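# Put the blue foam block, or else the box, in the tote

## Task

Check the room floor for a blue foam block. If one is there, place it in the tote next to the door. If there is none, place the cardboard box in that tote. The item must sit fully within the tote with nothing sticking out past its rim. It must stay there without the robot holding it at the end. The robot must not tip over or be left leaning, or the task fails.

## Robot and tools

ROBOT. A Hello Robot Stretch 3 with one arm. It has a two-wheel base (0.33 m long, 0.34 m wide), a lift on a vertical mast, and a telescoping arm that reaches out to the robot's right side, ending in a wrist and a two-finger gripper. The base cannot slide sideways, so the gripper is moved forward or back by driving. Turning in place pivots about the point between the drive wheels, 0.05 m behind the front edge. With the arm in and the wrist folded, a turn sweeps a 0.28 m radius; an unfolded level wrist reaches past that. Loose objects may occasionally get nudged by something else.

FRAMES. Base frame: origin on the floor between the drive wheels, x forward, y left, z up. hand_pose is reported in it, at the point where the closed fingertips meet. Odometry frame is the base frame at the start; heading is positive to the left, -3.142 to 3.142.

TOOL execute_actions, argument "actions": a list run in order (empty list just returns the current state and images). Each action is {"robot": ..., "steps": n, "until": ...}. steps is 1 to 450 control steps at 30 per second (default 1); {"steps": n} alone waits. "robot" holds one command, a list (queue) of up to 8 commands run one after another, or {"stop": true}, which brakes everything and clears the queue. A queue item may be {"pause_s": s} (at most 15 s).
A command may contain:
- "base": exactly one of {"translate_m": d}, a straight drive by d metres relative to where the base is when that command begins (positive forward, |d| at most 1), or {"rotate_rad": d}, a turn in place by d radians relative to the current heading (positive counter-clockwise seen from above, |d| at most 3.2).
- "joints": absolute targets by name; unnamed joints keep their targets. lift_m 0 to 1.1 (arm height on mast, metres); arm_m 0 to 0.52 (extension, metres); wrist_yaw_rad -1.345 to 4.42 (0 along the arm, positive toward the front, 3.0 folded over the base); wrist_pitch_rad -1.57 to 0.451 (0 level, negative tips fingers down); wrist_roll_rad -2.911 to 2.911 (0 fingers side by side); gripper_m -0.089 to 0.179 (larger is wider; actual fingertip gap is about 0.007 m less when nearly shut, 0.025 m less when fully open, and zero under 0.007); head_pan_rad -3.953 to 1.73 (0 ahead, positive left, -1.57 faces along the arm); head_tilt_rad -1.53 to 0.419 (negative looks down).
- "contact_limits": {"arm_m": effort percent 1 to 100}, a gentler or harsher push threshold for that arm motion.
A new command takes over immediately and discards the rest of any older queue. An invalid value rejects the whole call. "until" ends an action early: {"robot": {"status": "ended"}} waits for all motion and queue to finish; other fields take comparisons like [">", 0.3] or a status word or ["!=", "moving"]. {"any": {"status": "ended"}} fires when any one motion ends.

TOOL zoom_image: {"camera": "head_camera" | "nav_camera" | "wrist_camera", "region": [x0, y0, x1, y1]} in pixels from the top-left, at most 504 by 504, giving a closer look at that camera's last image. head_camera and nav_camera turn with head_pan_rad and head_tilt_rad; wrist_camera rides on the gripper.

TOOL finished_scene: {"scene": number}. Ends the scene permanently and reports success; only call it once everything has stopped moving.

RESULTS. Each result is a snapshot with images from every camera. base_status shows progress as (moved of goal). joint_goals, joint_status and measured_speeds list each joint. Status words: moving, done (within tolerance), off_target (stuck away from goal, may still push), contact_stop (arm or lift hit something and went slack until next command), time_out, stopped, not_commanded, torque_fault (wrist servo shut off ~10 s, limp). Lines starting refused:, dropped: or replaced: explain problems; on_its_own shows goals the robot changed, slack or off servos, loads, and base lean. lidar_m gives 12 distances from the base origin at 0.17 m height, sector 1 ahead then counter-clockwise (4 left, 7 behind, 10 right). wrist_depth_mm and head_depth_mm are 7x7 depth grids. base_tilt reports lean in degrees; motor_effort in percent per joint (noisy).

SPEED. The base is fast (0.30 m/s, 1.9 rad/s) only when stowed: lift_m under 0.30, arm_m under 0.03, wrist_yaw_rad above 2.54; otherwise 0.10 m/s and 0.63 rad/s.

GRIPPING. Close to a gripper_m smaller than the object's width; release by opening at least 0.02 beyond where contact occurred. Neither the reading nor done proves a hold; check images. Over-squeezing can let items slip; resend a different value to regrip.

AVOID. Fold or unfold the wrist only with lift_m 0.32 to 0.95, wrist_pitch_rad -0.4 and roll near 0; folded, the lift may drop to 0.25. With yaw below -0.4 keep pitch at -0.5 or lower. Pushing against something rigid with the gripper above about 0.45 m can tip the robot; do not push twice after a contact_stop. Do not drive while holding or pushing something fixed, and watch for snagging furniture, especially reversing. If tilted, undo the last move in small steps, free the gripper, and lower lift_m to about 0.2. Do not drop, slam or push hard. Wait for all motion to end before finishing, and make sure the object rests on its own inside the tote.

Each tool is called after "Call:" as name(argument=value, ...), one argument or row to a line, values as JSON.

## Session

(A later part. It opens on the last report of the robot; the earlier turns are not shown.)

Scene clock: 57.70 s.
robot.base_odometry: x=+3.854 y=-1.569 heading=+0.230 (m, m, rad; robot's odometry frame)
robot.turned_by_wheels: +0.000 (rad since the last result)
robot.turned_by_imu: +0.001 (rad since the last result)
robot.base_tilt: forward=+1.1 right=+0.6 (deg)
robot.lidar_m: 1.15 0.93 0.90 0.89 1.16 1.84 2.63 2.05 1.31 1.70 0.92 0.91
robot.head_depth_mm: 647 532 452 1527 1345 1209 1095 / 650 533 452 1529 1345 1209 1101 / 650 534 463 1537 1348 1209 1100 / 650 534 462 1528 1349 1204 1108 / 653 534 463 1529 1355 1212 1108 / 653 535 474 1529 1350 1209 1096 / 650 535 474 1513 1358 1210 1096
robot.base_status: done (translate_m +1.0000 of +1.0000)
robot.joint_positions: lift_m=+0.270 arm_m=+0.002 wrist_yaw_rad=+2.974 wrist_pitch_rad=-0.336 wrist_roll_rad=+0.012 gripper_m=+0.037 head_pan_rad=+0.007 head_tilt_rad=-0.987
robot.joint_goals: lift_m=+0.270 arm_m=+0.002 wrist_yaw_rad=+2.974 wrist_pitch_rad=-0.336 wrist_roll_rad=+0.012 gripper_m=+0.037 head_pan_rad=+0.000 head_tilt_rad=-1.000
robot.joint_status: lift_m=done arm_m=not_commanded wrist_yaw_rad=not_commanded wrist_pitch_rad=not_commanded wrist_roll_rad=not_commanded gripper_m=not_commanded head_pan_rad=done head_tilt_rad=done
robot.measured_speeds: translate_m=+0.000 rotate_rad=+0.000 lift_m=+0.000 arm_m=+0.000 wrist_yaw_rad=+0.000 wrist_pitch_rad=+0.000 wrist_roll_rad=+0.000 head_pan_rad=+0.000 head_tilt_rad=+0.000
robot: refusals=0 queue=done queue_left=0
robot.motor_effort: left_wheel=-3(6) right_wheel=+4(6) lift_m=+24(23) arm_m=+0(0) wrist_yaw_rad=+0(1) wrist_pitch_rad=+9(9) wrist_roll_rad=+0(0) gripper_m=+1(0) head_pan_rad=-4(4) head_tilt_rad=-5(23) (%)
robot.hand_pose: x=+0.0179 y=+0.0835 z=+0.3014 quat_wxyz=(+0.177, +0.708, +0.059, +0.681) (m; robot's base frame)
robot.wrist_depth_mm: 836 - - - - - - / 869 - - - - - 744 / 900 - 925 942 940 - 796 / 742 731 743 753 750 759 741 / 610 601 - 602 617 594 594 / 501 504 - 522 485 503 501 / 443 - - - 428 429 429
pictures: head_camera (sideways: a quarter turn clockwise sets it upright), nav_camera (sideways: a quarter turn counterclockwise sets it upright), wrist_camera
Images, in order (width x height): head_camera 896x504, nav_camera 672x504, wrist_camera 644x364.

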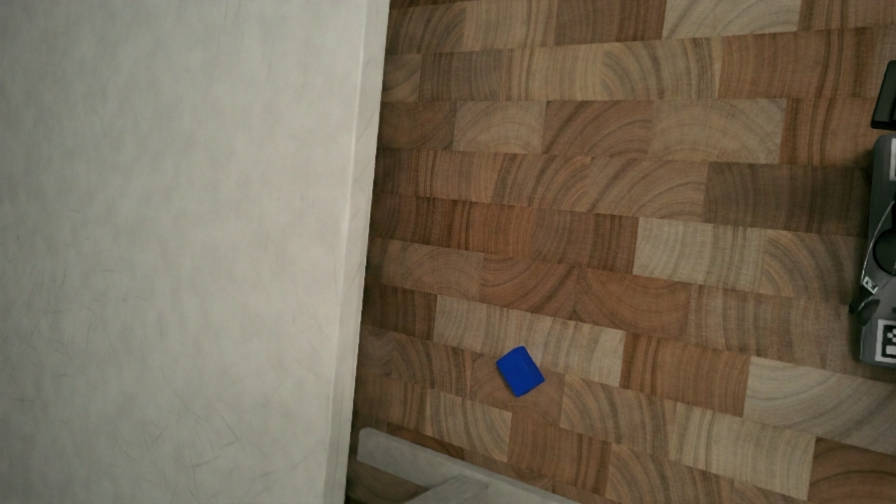

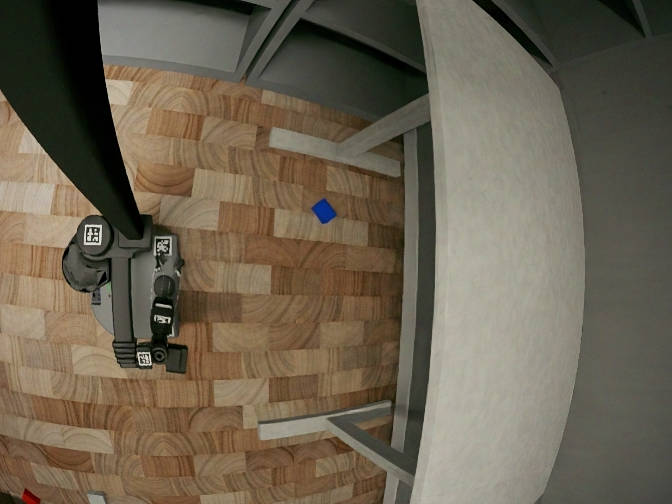

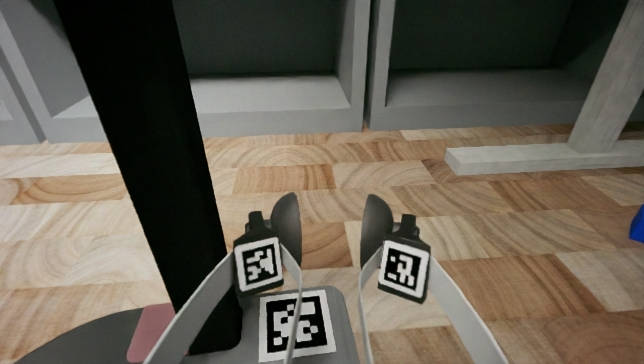

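Call:
execute_actions(
  actions=[
    {"robot":[{"base":{"rotate_rad":1.6}},{"joints":{"lift_m":0.45,"wrist_pitch_rad":-0.4,"head_pan_rad":-1.57,"head_tilt_rad":-1.0}},{"joints":{"wrist_yaw_rad":0.0,"gripper_m":0.15}},{"joints":{"wrist_pitch_rad":-1.5,"arm_m":0.25}}],"steps":450,"until":{"robot":{"status":"ended"}}},
  ],
)

Scene clock: 68.57 s.
robot.base_odometry: x=+3.854 y=-1.569 heading=+1.830 (m, m, rad; robot's odometry frame)
robot.turned_by_wheels: +1.600 (rad since the last result)
robot.turned_by_imu: +1.620 (rad since the last result)
robot.base_tilt: forward=+1.1 right=+0.4 (deg)
robot.lidar_m: 0.95 1.11 1.84 2.62 2.22 1.31 1.70 0.90 0.91 1.15 0.93 0.89
robot.head_depth_mm: 645 530 449 1518 1347 1206 1093 / 645 531 460 1525 1349 1216 - / 647 532 461 1557 1303 1203 - / 647 533 461 1528 1345 1205 - / 649 531 473 1533 1351 1209 1095 / 649 533 473 1539 1352 1208 1095 / 649 534 484 1444 1355 1213 1099
robot.base_status: done (rotate_rad +1.5999 of +1.6000)
robot.joint_positions: lift_m=+0.450 arm_m=+0.250 wrist_yaw_rad=+0.001 wrist_pitch_rad=-1.493 wrist_roll_rad=+0.012 gripper_m=+0.150 head_pan_rad=-1.563 head_tilt_rad=-0.988
robot.joint_goals: lift_m=+0.450 arm_m=+0.250 wrist_yaw_rad=+0.000 wrist_pitch_rad=-1.500 wrist_roll_rad=+0.012 gripper_m=+0.150 head_pan_rad=-1.570 head_tilt_rad=-1.000
robot.joint_status: lift_m=done arm_m=done wrist_yaw_rad=done wrist_pitch_rad=done wrist_roll_rad=not_commanded gripper_m=done head_pan_rad=done head_tilt_rad=done
robot.measured_speeds: translate_m=+0.000 rotate_rad=+0.000 lift_m=+0.000 arm_m=+0.000 wrist_yaw_rad=+0.000 wrist_pitch_rad=+0.000 wrist_roll_rad=+0.000 head_pan_rad=+0.000 head_tilt_rad=+0.000
robot: refusals=0 queue=done queue_left=0
robot.motor_effort: left_wheel=-3(8) right_wheel=+4(13) lift_m=+26(26) arm_m=+5(4) wrist_yaw_rad=-1(5) wrist_pitch_rad=-3(12) wrist_roll_rad=+0(0) gripper_m=+0(83) head_pan_rad=-4(44) head_tilt_rad=-4(5) (%)
robot.hand_pose: x=-0.0216 y=-0.3903 z=+0.3312 quat_wxyz=(+0.516, +0.478, -0.521, -0.483) (m; robot's base frame)
robot.wrist_depth_mm: 467 459 464 452 448 447 448 / 483 484 474 469 463 459 456 / 492 489 476 483 473 467 466 / 513 499 494 484 478 477 476 / 517 517 508 505 495 492 487 / 525 - 524 511 511 512 494 / 550 536 539 - - 516 516
pictures: head_camera (sideways: a quarter turn clockwise sets it upright), nav_camera (sideways: a quarter turn counterclockwise sets it upright), wrist_camera
Images, in order (width x height): head_camera 896x504, nav_camera 672x504, wrist_camera 644x364.

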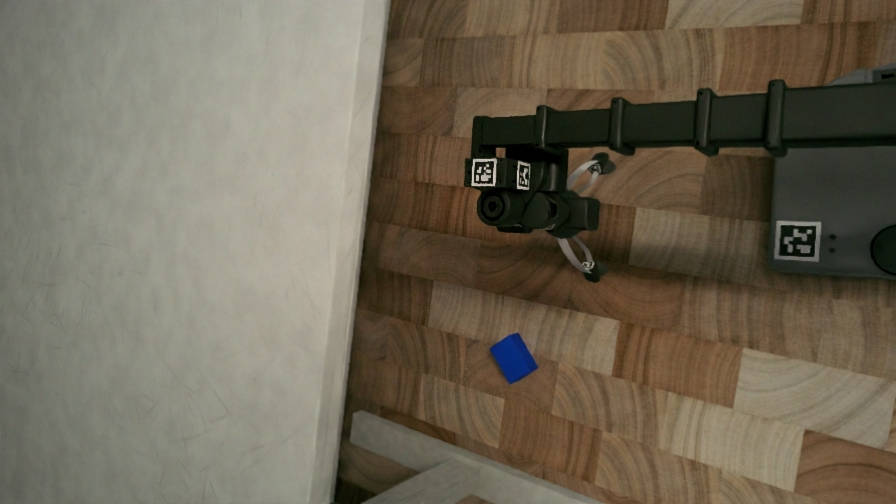

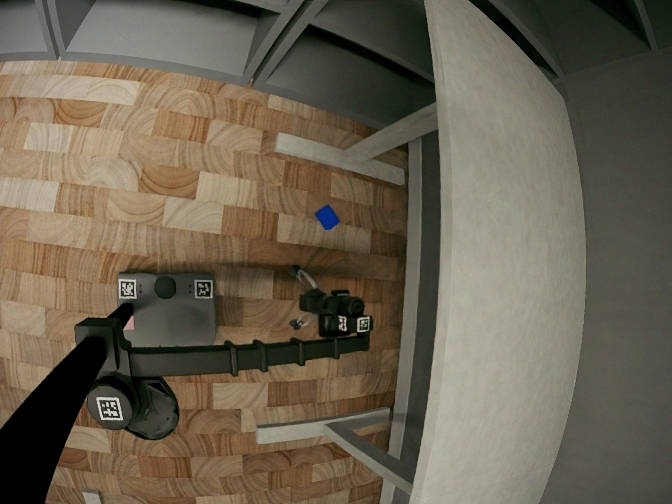

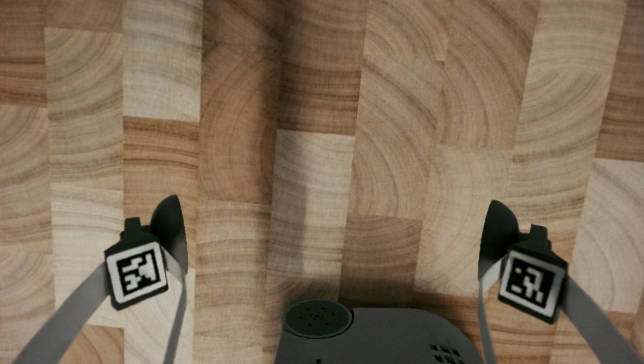

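Call:
execute_actions(
  actions=[
    {"robot":{"base":{"translate_m":0.26},"joints":{"arm_m":0.45,"lift_m":0.4}},"steps":300,"until":{"robot":{"status":"ended"}}},
  ],
)

Scene clock: 72.63 s.
robot.base_odometry: x=+3.788 y=-1.318 heading=+1.830 (m, m, rad; robot's odometry frame)
robot.turned_by_wheels: +0.000 (rad since the last result)
robot.turned_by_imu: -0.001 (rad since the last result)
robot.base_tilt: forward=+1.0 right=+0.6 (deg)
robot.lidar_m: 1.07 0.90 0.97 2.60 2.20 1.56 1.96 1.10 1.19 1.18 0.80 0.64
robot.head_depth_mm: 643 531 460 1524 1351 1205 1096 / 646 531 471 1518 1350 1215 - / 646 532 472 - 1353 1212 - / 648 533 483 1522 1338 1208 - / 648 533 483 1511 1349 1207 1097 / 648 533 996 1453 1330 1215 1096 / 650 533 1545 1479 1348 1212 1098
robot.base_status: done (translate_m +0.2600 of +0.2600)
robot.joint_positions: lift_m=+0.400 arm_m=+0.450 wrist_yaw_rad=+0.001 wrist_pitch_rad=-1.494 wrist_roll_rad=+0.012 gripper_m=+0.150 head_pan_rad=-1.563 head_tilt_rad=-0.988
robot.joint_goals: lift_m=+0.400 arm_m=+0.450 wrist_yaw_rad=+0.000 wrist_pitch_rad=-1.500 wrist_roll_rad=+0.012 gripper_m=+0.150 head_pan_rad=-1.570 head_tilt_rad=-1.000
robot.joint_status: lift_m=done arm_m=done wrist_yaw_rad=done wrist_pitch_rad=done wrist_roll_rad=not_commanded gripper_m=done head_pan_rad=done head_tilt_rad=done
robot.measured_speeds: translate_m=+0.000 rotate_rad=+0.000 lift_m=+0.000 arm_m=+0.000 wrist_yaw_rad=+0.000 wrist_pitch_rad=+0.000 wrist_roll_rad=+0.000 head_pan_rad=+0.000 head_tilt_rad=+0.000
robot: refusals=0 queue=done queue_left=0
robot.motor_effort: left_wheel=-2(3) right_wheel=+3(8) lift_m=+21(29) arm_m=+5(3) wrist_yaw_rad=-1(2) wrist_pitch_rad=-2(3) wrist_roll_rad=+0(0) gripper_m=+0(0) head_pan_rad=-4(3) head_tilt_rad=-4(4) (%)
robot.hand_pose: x=-0.0216 y=-0.5901 z=+0.2815 quat_wxyz=(+0.516, +0.478, -0.521, -0.483) (m; robot's base frame)
robot.wrist_depth_mm: 368 416 410 409 407 404 399 / 399 426 420 416 417 408 413 / 407 437 435 422 425 422 416 / 419 452 445 439 439 433 429 / 429 454 456 448 448 438 436 / 476 - 467 460 456 453 446 / 486 494 478 481 469 470 460
pictures: head_camera (sideways: a quarter turn clockwise sets it upright), nav_camera (sideways: a quarter turn counterclockwise sets it upright), wrist_camera
Images, in order (width x height): head_camera 896x504, nav_camera 672x504, wrist_camera 644x364.

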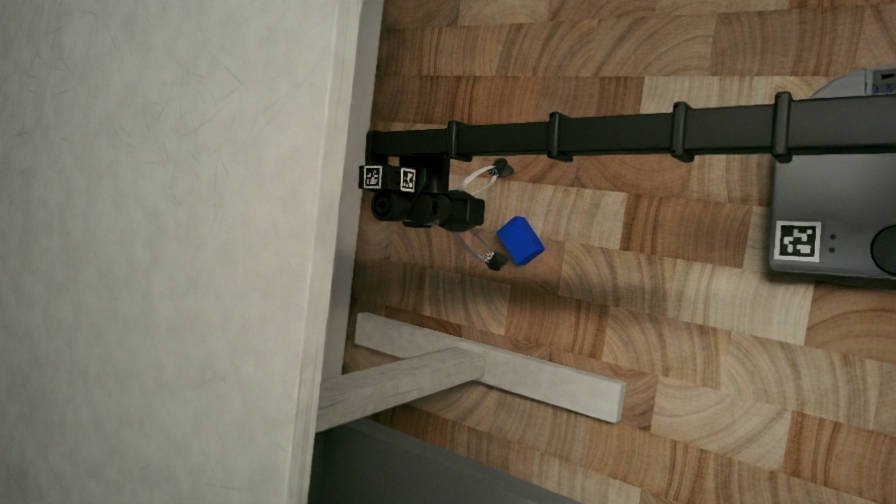

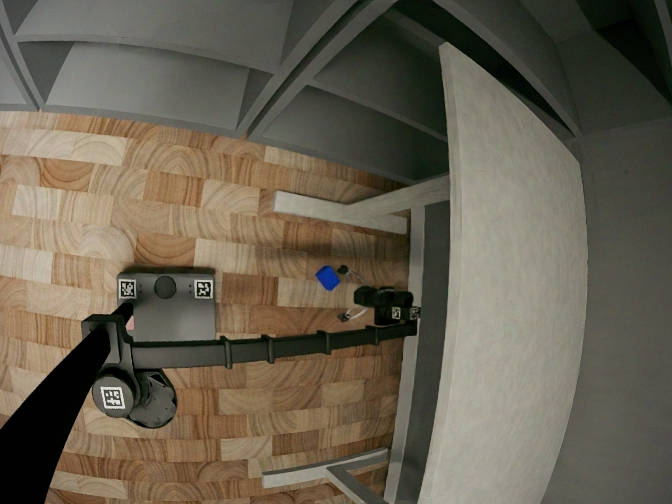

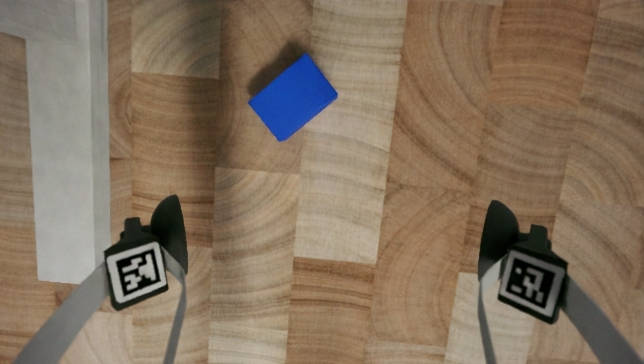

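Call:
execute_actions(
  actions=[
    {"robot":{"base":{"translate_m":0.05},"joints":{"arm_m":0.52,"lift_m":0.3,"wrist_pitch_rad":-1.2}},"steps":300,"until":{"robot":{"status":"ended"}}},
  ],
)

Scene clock: 74.77 s.
robot.base_odometry: x=+3.775 y=-1.269 heading=+1.830 (m, m, rad; robot's odometry frame)
robot.turned_by_wheels: +0.000 (rad since the last result)
robot.turned_by_imu: +0.000 (rad since the last result)
robot.base_tilt: forward=+1.0 right=+0.5 (deg)
robot.lidar_m: 1.02 0.87 0.89 2.60 2.23 1.61 2.02 1.15 1.20 1.18 0.78 0.60
robot.head_depth_mm: 644 529 470 1525 1346 1205 1094 / 645 530 471 1519 1348 1208 1120 / 646 532 471 1470 1350 1208 - / 648 532 483 1530 1344 1206 - / 647 532 484 1450 1352 1211 1093 / 649 534 1009 1503 1336 1212 1100 / 649 533 1554 1474 1335 1212 1101
robot.base_status: done (translate_m +0.0500 of +0.0500)
robot.joint_positions: lift_m=+0.300 arm_m=+0.520 wrist_yaw_rad=+0.001 wrist_pitch_rad=-1.208 wrist_roll_rad=+0.012 gripper_m=+0.150 head_pan_rad=-1.563 head_tilt_rad=-0.988
robot.joint_goals: lift_m=+0.300 arm_m=+0.520 wrist_yaw_rad=+0.000 wrist_pitch_rad=-1.200 wrist_roll_rad=+0.012 gripper_m=+0.150 head_pan_rad=-1.570 head_tilt_rad=-1.000
robot.joint_status: lift_m=done arm_m=done wrist_yaw_rad=done wrist_pitch_rad=done wrist_roll_rad=not_commanded gripper_m=done head_pan_rad=done head_tilt_rad=done
robot.measured_speeds: translate_m=+0.000 rotate_rad=+0.000 lift_m=+0.000 arm_m=+0.000 wrist_yaw_rad=+0.000 wrist_pitch_rad=+0.000 wrist_roll_rad=+0.000 head_pan_rad=+0.000 head_tilt_rad=+0.000
robot: refusals=0 queue=done queue_left=0
robot.motor_effort: left_wheel=-2(3) right_wheel=+3(9) lift_m=+21(22) arm_m=+5(8) wrist_yaw_rad=-2(1) wrist_pitch_rad=+5(5) wrist_roll_rad=+0(0) gripper_m=+0(0) head_pan_rad=-4(3) head_tilt_rad=-4(4) (%)
robot.hand_pose: x=-0.0216 y=-0.7329 z=+0.1907 quat_wxyz=(+0.579, +0.400, -0.585, -0.404) (m; robot's base frame)
robot.wrist_depth_mm: 371 377 385 377 375 373 371 / 345 375 372 369 367 365 361 / 335 367 366 359 362 359 354 / 304 362 359 357 350 347 346 / 322 353 350 347 343 344 343 / 314 - 342 297 336 335 335 / 312 338 338 331 334 328 326
pictures: head_camera (sideways: a quarter turn clockwise sets it upright), nav_camera (sideways: a quarter turn counterclockwise sets it upright), wrist_camera
Images, in order (width x height): head_camera 896x504, nav_camera 672x504, wrist_camera 644x364.

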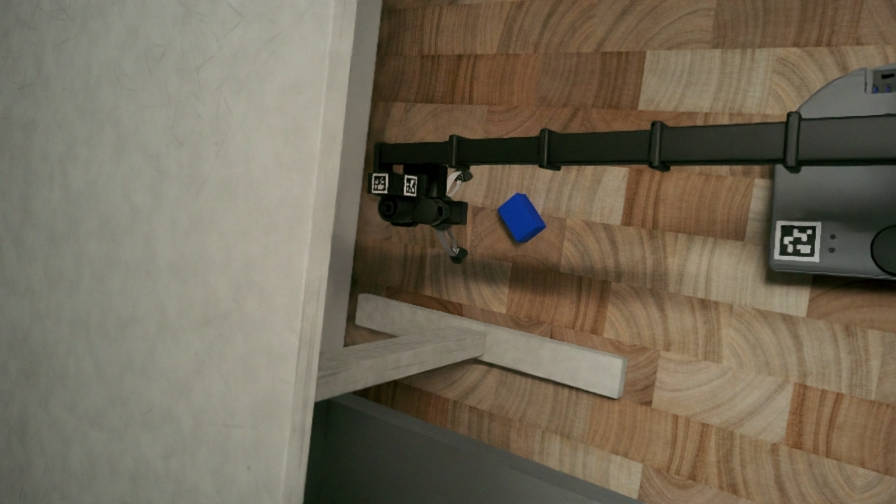

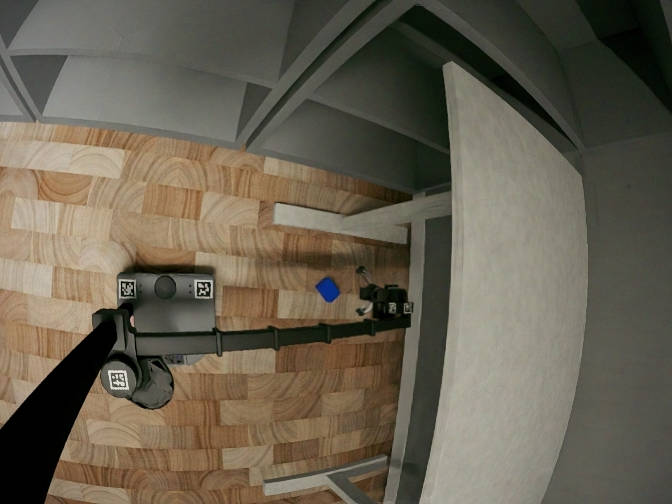

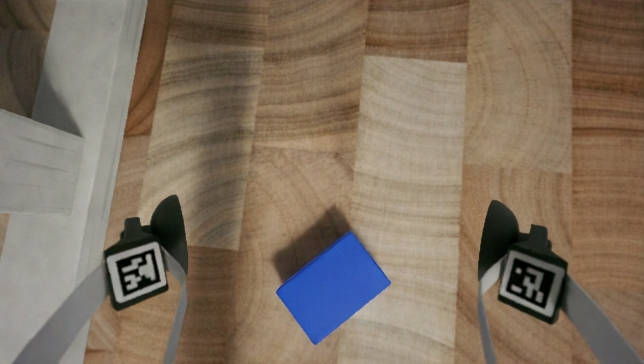

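Call:
execute_actions(
  actions=[
    {"robot":[{"joints":{"wrist_pitch_rad":-1.45}},{"joints":{"lift_m":0.15}}],"steps":300,"until":{"robot":{"status":"ended"}}},
  ],
)

Scene clock: 78.90 s.
robot.base_odometry: x=+3.775 y=-1.269 heading=+1.830 (m, m, rad; robot's odometry frame)
robot.turned_by_wheels: +0.000 (rad since the last result)
robot.turned_by_imu: +0.000 (rad since the last result)
robot.base_tilt: forward=+1.1 right=+0.5 (deg)
robot.lidar_m: 1.02 0.86 0.89 2.59 2.24 1.61 2.01 1.15 1.20 1.18 0.78 0.60
robot.head_depth_mm: 643 530 470 1524 1343 1208 1094 / 646 531 470 1528 1350 1209 1128 / 647 532 483 1582 1357 1208 - / 648 532 483 1546 1341 1210 - / 649 532 484 1460 1351 1213 1095 / 649 533 1010 1504 1337 1213 1094 / 649 534 1559 1464 1329 1214 1096
robot.base_status: done (translate_m +0.0500 of +0.0500)
robot.joint_positions: lift_m=+0.150 arm_m=+0.520 wrist_yaw_rad=+0.001 wrist_pitch_rad=-1.444 wrist_roll_rad=+0.012 gripper_m=+0.150 head_pan_rad=-1.563 head_tilt_rad=-0.988
robot.joint_goals: lift_m=+0.150 arm_m=+0.520 wrist_yaw_rad=+0.000 wrist_pitch_rad=-1.450 wrist_roll_rad=+0.012 gripper_m=+0.150 head_pan_rad=-1.570 head_tilt_rad=-1.000
robot.joint_status: lift_m=done arm_m=done wrist_yaw_rad=done wrist_pitch_rad=done wrist_roll_rad=not_commanded gripper_m=done head_pan_rad=done head_tilt_rad=done
robot.measured_speeds: translate_m=+0.000 rotate_rad=+0.000 lift_m=+0.000 arm_m=+0.000 wrist_yaw_rad=+0.000 wrist_pitch_rad=+0.000 wrist_roll_rad=+0.000 head_pan_rad=+0.000 head_tilt_rad=+0.000
robot: refusals=0 queue=done queue_left=0
robot.motor_effort: left_wheel=-2(3) right_wheel=+3(3) lift_m=+20(22) arm_m=+5(5) wrist_yaw_rad=-1(2) wrist_pitch_rad=-2(6) wrist_roll_rad=+0(0) gripper_m=+1(0) head_pan_rad=-3(4) head_tilt_rad=-4(4) (%)
robot.hand_pose: x=-0.0216 y=-0.6729 z=+0.0316 quat_wxyz=(+0.528, +0.465, -0.533, -0.470) (m; robot's base frame)
robot.wrist_depth_mm: 188 186 184 182 181 180 178 / 191 189 187 186 183 182 180 / 194 192 190 188 186 184 183 / 197 195 194 147 146 188 185 / 200 198 196 149 148 190 189 / 203 - 200 151 196 195 191 / 209 205 204 202 200 197 196
pictures: head_camera (sideways: a quarter turn clockwise sets it upright), nav_camera (sideways: a quarter turn counterclockwise sets it upright), wrist_camera
Images, in order (width x height): head_camera 896x504, nav_camera 672x504, wrist_camera 644x364.

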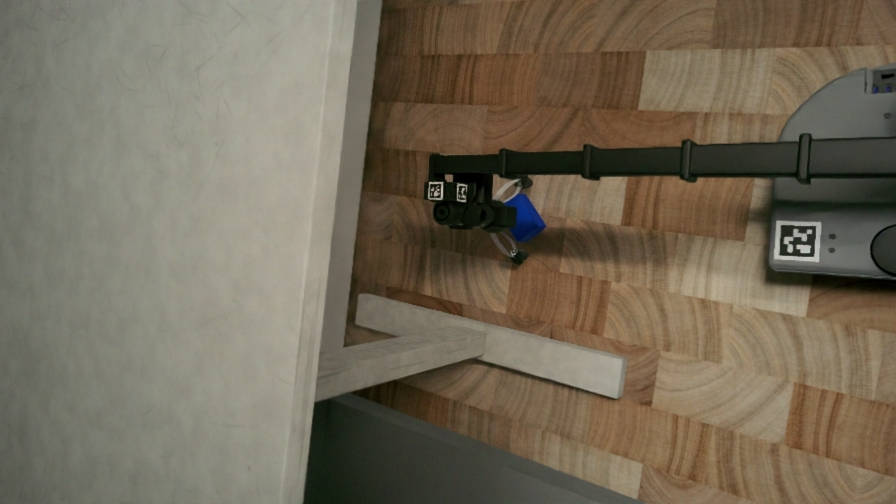

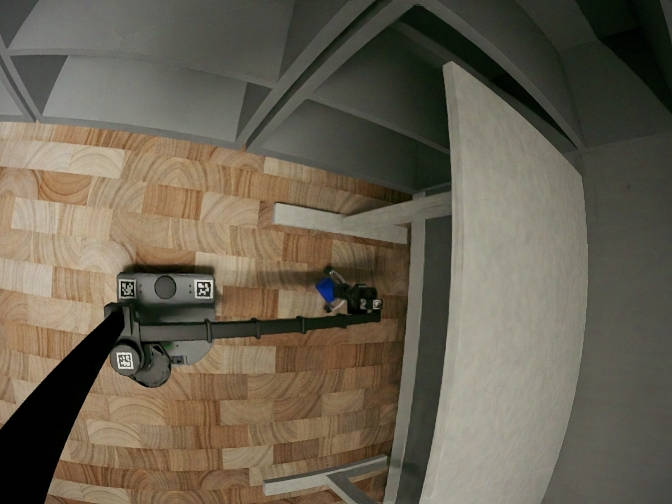

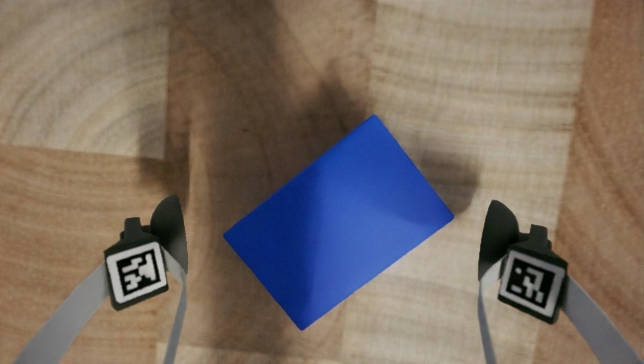

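Call:
execute_actions(
  actions=[
    {"robot":[{"joints":{"gripper_m":0.0}},{"pause_s":0.5},{"joints":{"lift_m":0.4,"arm_m":0.05}}],"steps":300,"until":{"robot":{"status":"ended"}}},
  ],
)

Scene clock: 86.17 s.
robot.base_odometry: x=+3.775 y=-1.269 heading=+1.830 (m, m, rad; robot's odometry frame)
robot.turned_by_wheels: +0.000 (rad since the last result)
robot.turned_by_imu: -0.001 (rad since the last result)
robot.base_tilt: forward=+1.0 right=+0.5 (deg)
robot.lidar_m: 1.02 0.87 0.89 2.59 2.23 1.61 2.02 1.15 1.20 1.18 0.78 0.60
robot.head_depth_mm: 646 530 470 1528 1348 1202 1094 / 645 531 471 1517 1345 1225 - / 647 532 483 1526 1346 - - / 648 533 484 1526 1350 1214 - / 650 533 483 1450 1354 1214 1092 / 648 533 1011 1507 1337 1212 1097 / 649 534 1558 1465 1331 1213 1097
robot.base_status: done (translate_m +0.0500 of +0.0500)
robot.joint_positions: lift_m=+0.400 arm_m=+0.050 wrist_yaw_rad=+0.001 wrist_pitch_rad=-1.446 wrist_roll_rad=+0.012 gripper_m=+0.029 head_pan_rad=-1.563 head_tilt_rad=-0.988
robot.joint_goals: lift_m=+0.400 arm_m=+0.050 wrist_yaw_rad=+0.000 wrist_pitch_rad=-1.450 wrist_roll_rad=+0.012 gripper_m=+0.027 head_pan_rad=-1.570 head_tilt_rad=-1.000
robot.joint_status: lift_m=done arm_m=done wrist_yaw_rad=done wrist_pitch_rad=done wrist_roll_rad=not_commanded gripper_m=done head_pan_rad=done head_tilt_rad=done
robot.measured_speeds: translate_m=+0.000 rotate_rad=+0.000 lift_m=+0.000 arm_m=+0.000 wrist_yaw_rad=+0.000 wrist_pitch_rad=+0.000 wrist_roll_rad=+0.000 head_pan_rad=+0.000 head_tilt_rad=+0.000
robot: refusals=0 queue=done queue_left=0
robot.on_its_own: gripper_m is held at +0.027, not at your +0.000, by its stall guard, which is still easing
robot.motor_effort: left_wheel=-2(3) right_wheel=+3(3) lift_m=+26(27) arm_m=-5(8) wrist_yaw_rad=-2(1) wrist_pitch_rad=-2(2) wrist_roll_rad=+0(0) gripper_m=-32(98) head_pan_rad=-4(4) head_tilt_rad=-4(4) (%)
robot.hand_pose: x=-0.0216 y=-0.2034 z=+0.2813 quat_wxyz=(+0.527, +0.465, -0.533, -0.471) (m; robot's base frame)
robot.wrist_depth_mm: 433 426 421 418 413 412 416 / 434 432 428 424 420 422 411 / 449 442 433 434 428 427 423 / 450 451 443 145 145 433 427 / 462 455 147 146 146 439 435 / 471 470 453 148 - - 443 / 481 469 470 - - - 449
pictures: head_camera (sideways: a quarter turn clockwise sets it upright), nav_camera (sideways: a quarter turn counterclockwise sets it upright), wrist_camera
Images, in order (width x height): head_camera 896x504, nav_camera 672x504, wrist_camera 644x364.

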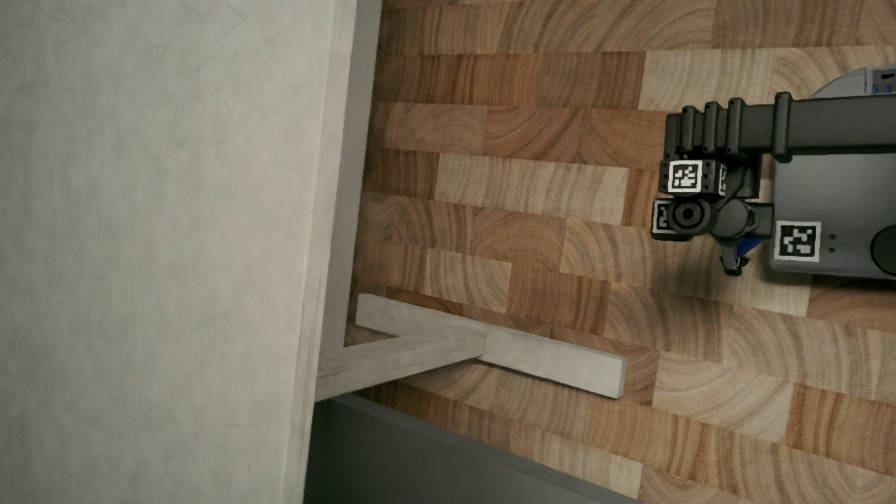

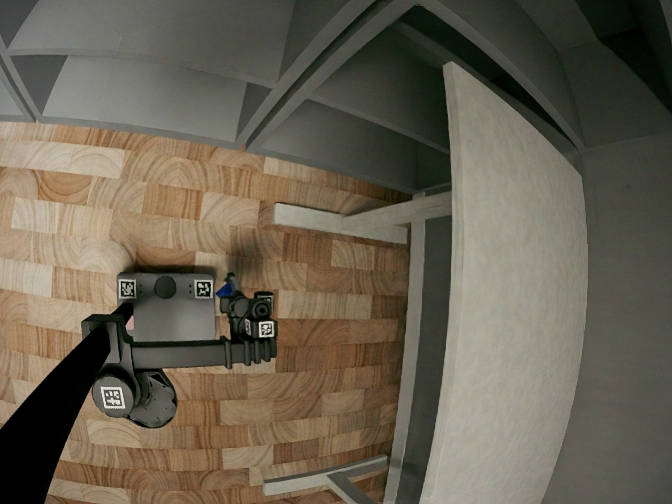

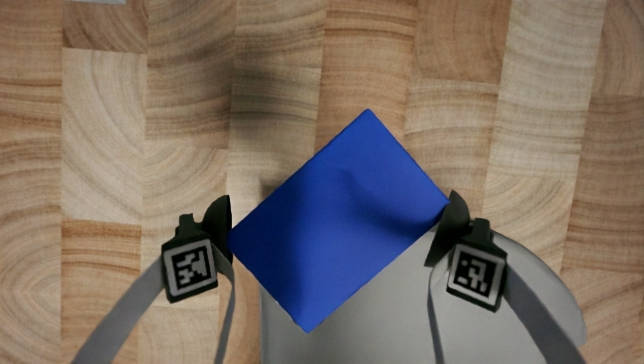

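Call:
execute_actions(
  actions=[
    {"robot":[{"joints":{"wrist_pitch_rad":-0.4,"arm_m":0.0}},{"joints":{"wrist_yaw_rad":3.0}},{"joints":{"lift_m":0.28,"head_pan_rad":-3.14,"head_tilt_rad":-0.6},"base":{"rotate_rad":1.57}},{"base":{"translate_m":1.0}},{"base":{"translate_m":1.0}}],"steps":450,"until":{"robot":{"status":"ended"}}},
  ],
)

Scene clock: 102.23 s.
robot.base_odometry: x=+2.047 y=-1.726 heading=-2.883 (m, m, rad; robot's odometry frame)
robot.turned_by_wheels: +1.570 (rad since the last result)
robot.turned_by_imu: +1.594 (rad since the last result)
robot.base_tilt: forward=+2.1 right=+0.7 (deg)
robot.lidar_m: 0.81 0.86 1.27 1.37 1.96 2.62 2.13 1.27 0.75 0.99 1.05 0.82
robot.head_depth_mm: 2419 2684 2900 2294 1773 1442 1221 / 2418 2742 2939 2284 1763 1442 1220 / 2471 2758 2991 2272 1767 1436 1218 / 2490 2751 2972 2280 1757 1439 1218 / 2514 2810 3001 2269 1758 1434 1211 / 1840 2011 2196 2161 1752 1433 1211 / 1762 1948 1864 2039 1631 1424 1208
robot.base_status: moving (translate_m +0.7870 of +1.0000)
robot.joint_positions: lift_m=+0.280 arm_m=+0.003 wrist_yaw_rad=+2.998 wrist_pitch_rad=-0.424 wrist_roll_rad=+0.012 gripper_m=+0.065 head_pan_rad=-3.133 head_tilt_rad=-0.605
robot.joint_goals: lift_m=+0.280 arm_m=+0.000 wrist_yaw_rad=+3.000 wrist_pitch_rad=-0.400 wrist_roll_rad=+0.012 gripper_m=+0.064 head_pan_rad=-3.140 head_tilt_rad=-0.600
robot.joint_status: lift_m=done arm_m=done wrist_yaw_rad=done wrist_pitch_rad=done wrist_roll_rad=not_commanded gripper_m=done head_pan_rad=done head_tilt_rad=done
robot.measured_speeds: translate_m=+0.294 rotate_rad=+0.000 lift_m=+0.000 arm_m=+0.000 wrist_yaw_rad=+0.000 wrist_pitch_rad=+0.000 wrist_roll_rad=+0.000 head_pan_rad=+0.000 head_tilt_rad=+0.000
robot: refusals=0 queue=running queue_left=0
robot.on_its_own: gripper_m is held at +0.064, not at your +0.000, by its stall guard, which is not easing now
robot.motor_effort: left_wheel=+0(7) right_wheel=+5(12) lift_m=+21(25) arm_m=-4(4) wrist_yaw_rad=+1(3) wrist_pitch_rad=+12(12) wrist_roll_rad=+0(0) gripper_m=-19(33) head_pan_rad=-3(44) head_tilt_rad=+3(21) (%)
robot.hand_pose: x=+0.0107 y=+0.0739 z=+0.2915 quat_wxyz=(+0.199, +0.704, +0.098, +0.675) (m; robot's base frame)
robot.wrist_depth_mm: - - - - - - 904 / - - - - - - 907 / 851 836 835 837 823 826 809 / 668 656 664 147 147 652 653 / 559 550 149 147 147 542 549 / 476 - - 149 456 481 465 / - - - - 411 406 408
pictures: head_camera (sideways: a quarter turn clockwise sets it upright), nav_camera (sideways: a quarter turn counterclockwise sets it upright), wrist_camera
Images, in order (width x height): head_camera 896x504, nav_camera 672x504, wrist_camera 644x364.

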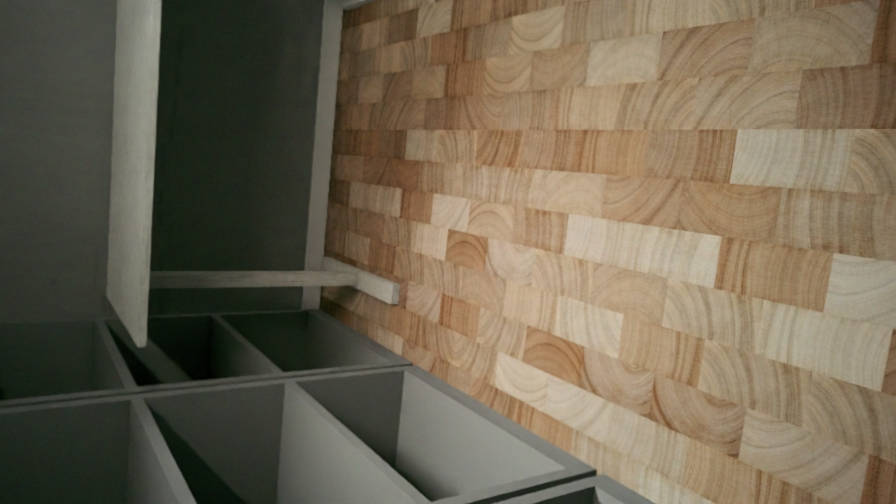

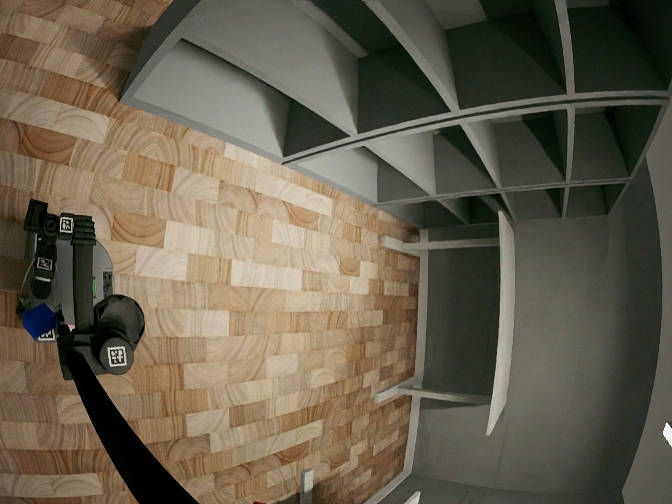

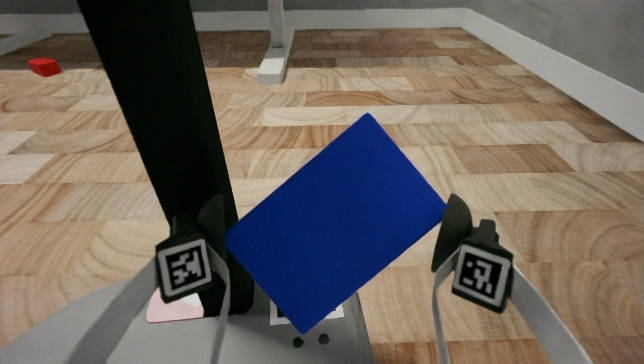

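Call:
execute_actions(
  actions=[
    {"steps":60,"until":{"robot":{"status":"ended"}}},
    {"robot":[{"base":{"translate_m":0.07}},{"base":{"rotate_rad":1.5}}],"steps":300,"until":{"robot":{"status":"ended"}}},
  ],
)

Scene clock: 108.07 s.
robot.base_odometry: x=+1.774 y=-1.798 heading=-1.383 (m, m, rad; robot's odometry frame)
robot.turned_by_wheels: +1.500 (rad since the last result)
robot.turned_by_imu: +1.520 (rad since the last result)
robot.base_tilt: forward=+1.1 right=+0.5 (deg)
robot.lidar_m: 1.44 1.40 2.15 2.84 1.68 0.89 1.80 0.72 0.54 0.52 0.55 0.76
robot.head_depth_mm: 2459 2704 2900 2286 1532 1374 1225 / 2466 2720 2941 2293 1768 1446 1219 / 2499 2759 2969 2263 1756 1437 1215 / 2518 2776 3000 2275 1759 1438 1216 / 2412 2494 2671 2255 1763 1432 1207 / 1525 1640 1739 1821 1697 1434 1208 / 1194 1236 1264 1301 1345 1358 1208
robot.base_status: done (rotate_rad +1.4999 of +1.5000)
robot.joint_positions: lift_m=+0.280 arm_m=+0.003 wrist_yaw_rad=+2.998 wrist_pitch_rad=-0.424 wrist_roll_rad=+0.012 gripper_m=+0.065 head_pan_rad=-3.133 head_tilt_rad=-0.605
robot.joint_goals: lift_m=+0.280 arm_m=+0.000 wrist_yaw_rad=+3.000 wrist_pitch_rad=-0.400 wrist_roll_rad=+0.012 gripper_m=+0.064 head_pan_rad=-3.140 head_tilt_rad=-0.600
robot.joint_status: lift_m=done arm_m=done wrist_yaw_rad=done wrist_pitch_rad=done wrist_roll_rad=not_commanded gripper_m=done head_pan_rad=done head_tilt_rad=done
robot.measured_speeds: translate_m=+0.000 rotate_rad=+0.000 lift_m=+0.000 arm_m=+0.000 wrist_yaw_rad=+0.000 wrist_pitch_rad=+0.000 wrist_roll_rad=+0.000 head_pan_rad=+0.000 head_tilt_rad=+0.000
robot: refusals=0 queue=done queue_left=0
robot.on_its_own: gripper_m is held at +0.064, not at your +0.000, by its stall guard, which is not easing now
robot.motor_effort: left_wheel=-2(8) right_wheel=+3(13) lift_m=+21(22) arm_m=-4(4) wrist_yaw_rad=+1(1) wrist_pitch_rad=+12(12) wrist_roll_rad=+0(0) gripper_m=-20(18) head_pan_rad=-4(4) head_tilt_rad=+2(2) (%)
robot.hand_pose: x=+0.0107 y=+0.0739 z=+0.2915 quat_wxyz=(+0.199, +0.704, +0.098, +0.675) (m; robot's base frame)
robot.wrist_depth_mm: - - - - - - - / - - - - - - - / 838 836 813 827 828 824 829 / 663 665 660 147 147 656 642 / 548 548 148 147 148 542 542 / 470 - - 148 458 477 464 / - - - - 407 406 405
pictures: head_camera (sideways: a quarter turn clockwise sets it upright), nav_camera (sideways: a quarter turn counterclockwise sets it upright), wrist_camera
Images, in order (width x height): head_camera 896x504, nav_camera 672x504, wrist_camera 644x364.

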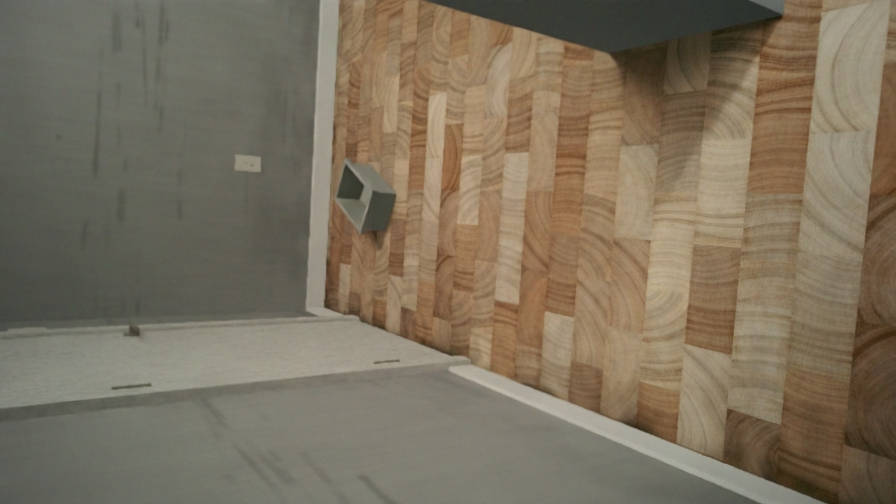

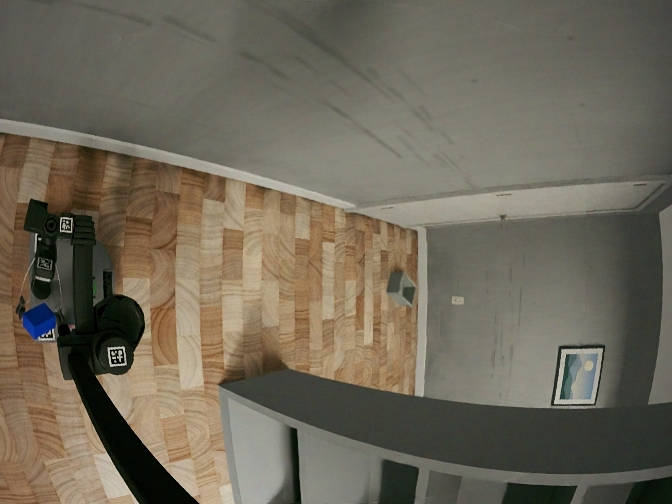

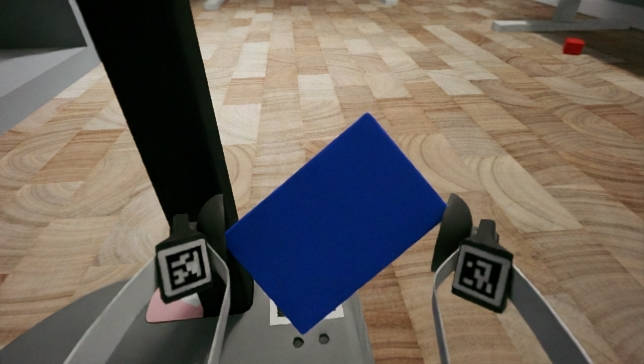

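Call:
execute_actions(
  actions=[
    {"robot":[{"base":{"translate_m":-1.0}},{"base":{"translate_m":-0.95}},{"base":{"rotate_rad":-1.9},"joints":{"head_pan_rad":-1.57,"head_tilt_rad":-1.0}},{"joints":{"lift_m":0.5}},{"joints":{"wrist_yaw_rad":0.0}},{"joints":{"wrist_pitch_rad":-1.45,"arm_m":0.3}}],"steps":450,"until":{"robot":{"status":"ended"}}},
    {"steps":200,"until":{"robot":{"status":"ended"}}},
  ],
)

Scene clock: 129.57 s.
robot.base_odometry: x=+1.410 y=+0.118 heading=+3.000 (m, m, rad; robot's odometry frame)
robot.turned_by_wheels: -1.900 (rad since the last result)
robot.turned_by_imu: -1.930 (rad since the last result)
robot.base_tilt: forward=+1.0 right=+0.4 (deg)
robot.lidar_m: 0.46 0.46 0.50 0.89 1.07 0.89 1.38 2.18 1.18 1.00 1.00 0.55
robot.head_depth_mm: 1026 1238 1570 1522 1346 1206 1095 / 994 1196 1504 1533 1359 - - / 968 1148 1433 - 1325 1210 - / 938 1114 1376 1533 1298 1192 - / 912 1080 1323 1502 1329 1192 1096 / 888 1042 1271 1477 1353 1213 1098 / 865 1011 1223 1467 1351 1211 1096
robot.base_status: done (rotate_rad -1.8999 of -1.9000)
robot.joint_positions: lift_m=+0.500 arm_m=+0.300 wrist_yaw_rad=+0.001 wrist_pitch_rad=-1.445 wrist_roll_rad=+0.012 gripper_m=+0.065 head_pan_rad=-1.577 head_tilt_rad=-0.988
robot.joint_goals: lift_m=+0.500 arm_m=+0.300 wrist_yaw_rad=+0.000 wrist_pitch_rad=-1.450 wrist_roll_rad=+0.012 gripper_m=+0.064 head_pan_rad=-1.570 head_tilt_rad=-1.000
robot.joint_status: lift_m=done arm_m=done wrist_yaw_rad=done wrist_pitch_rad=done wrist_roll_rad=not_commanded gripper_m=done head_pan_rad=done head_tilt_rad=done
robot.measured_speeds: translate_m=+0.000 rotate_rad=+0.000 lift_m=+0.000 arm_m=+0.000 wrist_yaw_rad=+0.000 wrist_pitch_rad=+0.000 wrist_roll_rad=+0.000 head_pan_rad=+0.000 head_tilt_rad=+0.000
robot: refusals=0 queue=done queue_left=0
robot.on_its_own: gripper_m is held at +0.064, not at your +0.000, by its stall guard, which is not easing now
robot.motor_effort: left_wheel=+2(10) right_wheel=-2(8) lift_m=+27(28) arm_m=+5(8) wrist_yaw_rad=-1(4) wrist_pitch_rad=-2(13) wrist_roll_rad=+0(0) gripper_m=-19(20) head_pan_rad=+4(43) head_tilt_rad=-4(23) (%)
robot.hand_pose: x=-0.0216 y=-0.4529 z=+0.3813 quat_wxyz=(+0.528, +0.465, -0.533, -0.470) (m; robot's base frame)
robot.wrist_depth_mm: 525 517 507 508 505 510 501 / 531 525 525 519 519 519 511 / 551 534 532 518 525 519 517 / 550 551 534 146 146 530 519 / 559 562 149 148 148 534 528 / 570 571 559 150 547 544 539 / 579 581 565 561 555 555 555
pictures: head_camera (sideways: a quarter turn clockwise sets it upright), nav_camera (sideways: a quarter turn counterclockwise sets it upright), wrist_camera
Images, in order (width x height): head_camera 896x504, nav_camera 672x504, wrist_camera 644x364.

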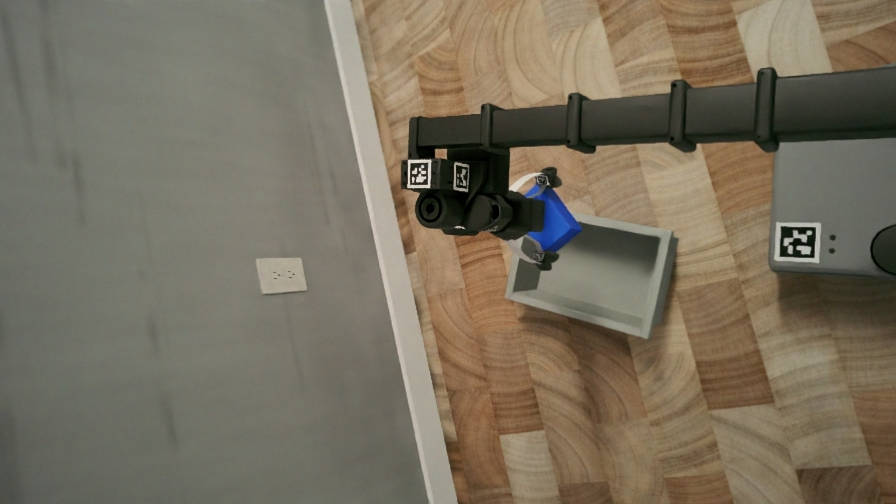

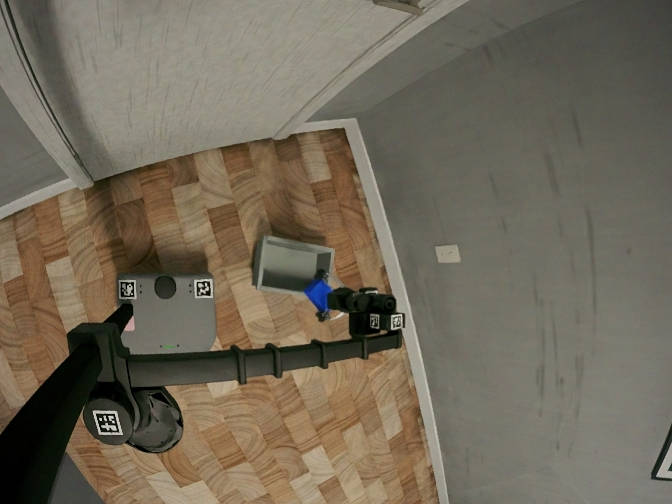

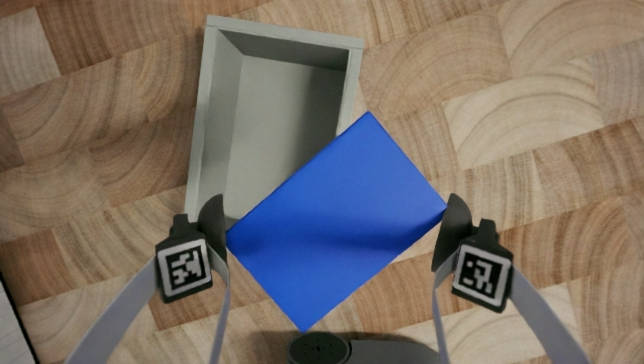

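Call:
execute_actions(
  actions=[
    {"robot":[{"base":{"translate_m":0.09},"joints":{"arm_m":0.36}},{"joints":{"lift_m":0.3}}],"steps":300,"until":{"robot":{"status":"ended"}}},
  ],
)

Scene clock: 134.33 s.
robot.base_odometry: x=+1.321 y=+0.131 heading=+3.000 (m, m, rad; robot's odometry frame)
robot.turned_by_wheels: +0.000 (rad since the last result)
robot.turned_by_imu: +0.000 (rad since the last result)
robot.base_tilt: forward=+1.1 right=+0.5 (deg)
robot.lidar_m: 0.37 0.37 0.42 0.73 1.26 0.97 1.44 2.12 1.15 0.47 0.85 0.44
robot.head_depth_mm: 996 1202 1526 1527 1344 1205 1099 / 967 1162 1454 1519 1350 1207 1126 / 939 1117 1396 1560 1327 1189 - / 911 1081 1333 1531 1303 1194 - / 885 1045 1282 1500 1351 1211 1095 / 862 1013 1233 1466 1355 1208 1100 / 840 983 1188 1453 1360 1213 1080
robot.base_status: done (translate_m +0.0900 of +0.0900)
robot.joint_positions: lift_m=+0.300 arm_m=+0.360 wrist_yaw_rad=+0.001 wrist_pitch_rad=-1.445 wrist_roll_rad=+0.012 gripper_m=+0.065 head_pan_rad=-1.577 head_tilt_rad=-0.988
robot.joint_goals: lift_m=+0.300 arm_m=+0.360 wrist_yaw_rad=+0.000 wrist_pitch_rad=-1.450 wrist_roll_rad=+0.012 gripper_m=+0.064 head_pan_rad=-1.570 head_tilt_rad=-1.000
robot.joint_status: lift_m=done arm_m=done wrist_yaw_rad=done wrist_pitch_rad=done wrist_roll_rad=not_commanded gripper_m=done head_pan_rad=done head_tilt_rad=done
robot.measured_speeds: translate_m=+0.000 rotate_rad=+0.000 lift_m=+0.000 arm_m=+0.000 wrist_yaw_rad=+0.000 wrist_pitch_rad=+0.000 wrist_roll_rad=+0.000 head_pan_rad=+0.000 head_tilt_rad=+0.000
robot: refusals=0 queue=done queue_left=0
robot.on_its_own: gripper_m is held at +0.064, not at your +0.000, by its stall guard, which is not easing now
robot.motor_effort: left_wheel=+2(5) right_wheel=-2(4) lift_m=+20(26) arm_m=+5(7) wrist_yaw_rad=-2(2) wrist_pitch_rad=-2(2) wrist_roll_rad=+0(0) gripper_m=-19(20) head_pan_rad=+4(4) head_tilt_rad=-5(4) (%)
robot.hand_pose: x=-0.0216 y=-0.5127 z=+0.1816 quat_wxyz=(+0.528, +0.465, -0.533, -0.470) (m; robot's base frame)
robot.wrist_depth_mm: 332 329 239 217 215 318 317 / 341 336 285 328 298 237 321 / 343 341 280 329 326 251 329 / 350 347 289 147 146 332 333 / 358 352 148 147 147 340 335 / 361 361 259 150 323 344 342 / 369 365 285 316 302 352 346
pictures: head_camera (sideways: a quarter turn clockwise sets it upright), nav_camera (sideways: a quarter turn counterclockwise sets it upright), wrist_camera
Images, in order (width x height): head_camera 896x504, nav_camera 672x504, wrist_camera 644x364.

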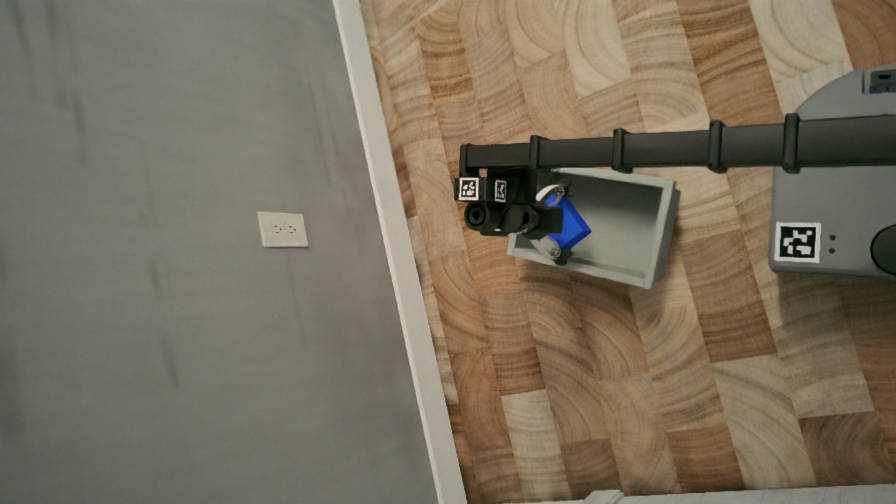

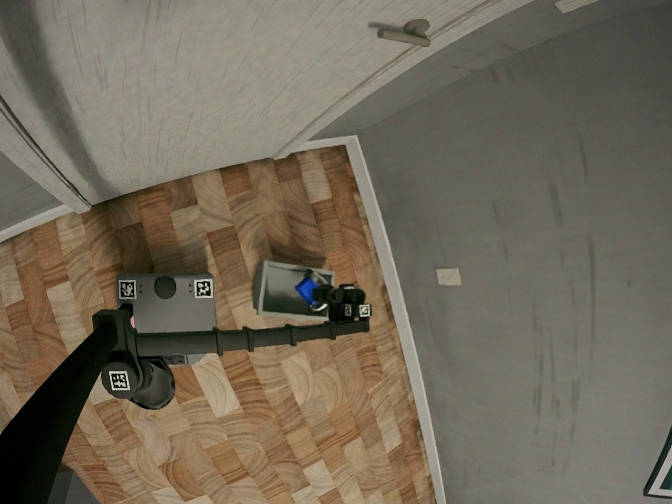

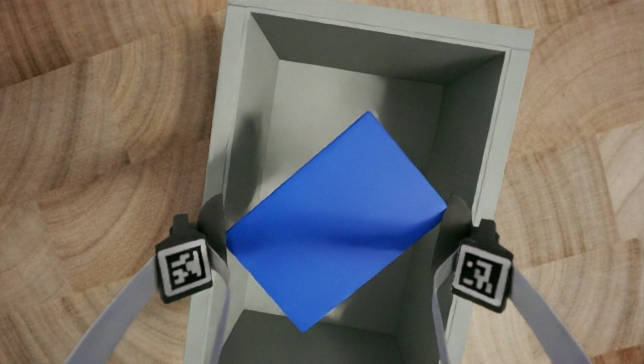

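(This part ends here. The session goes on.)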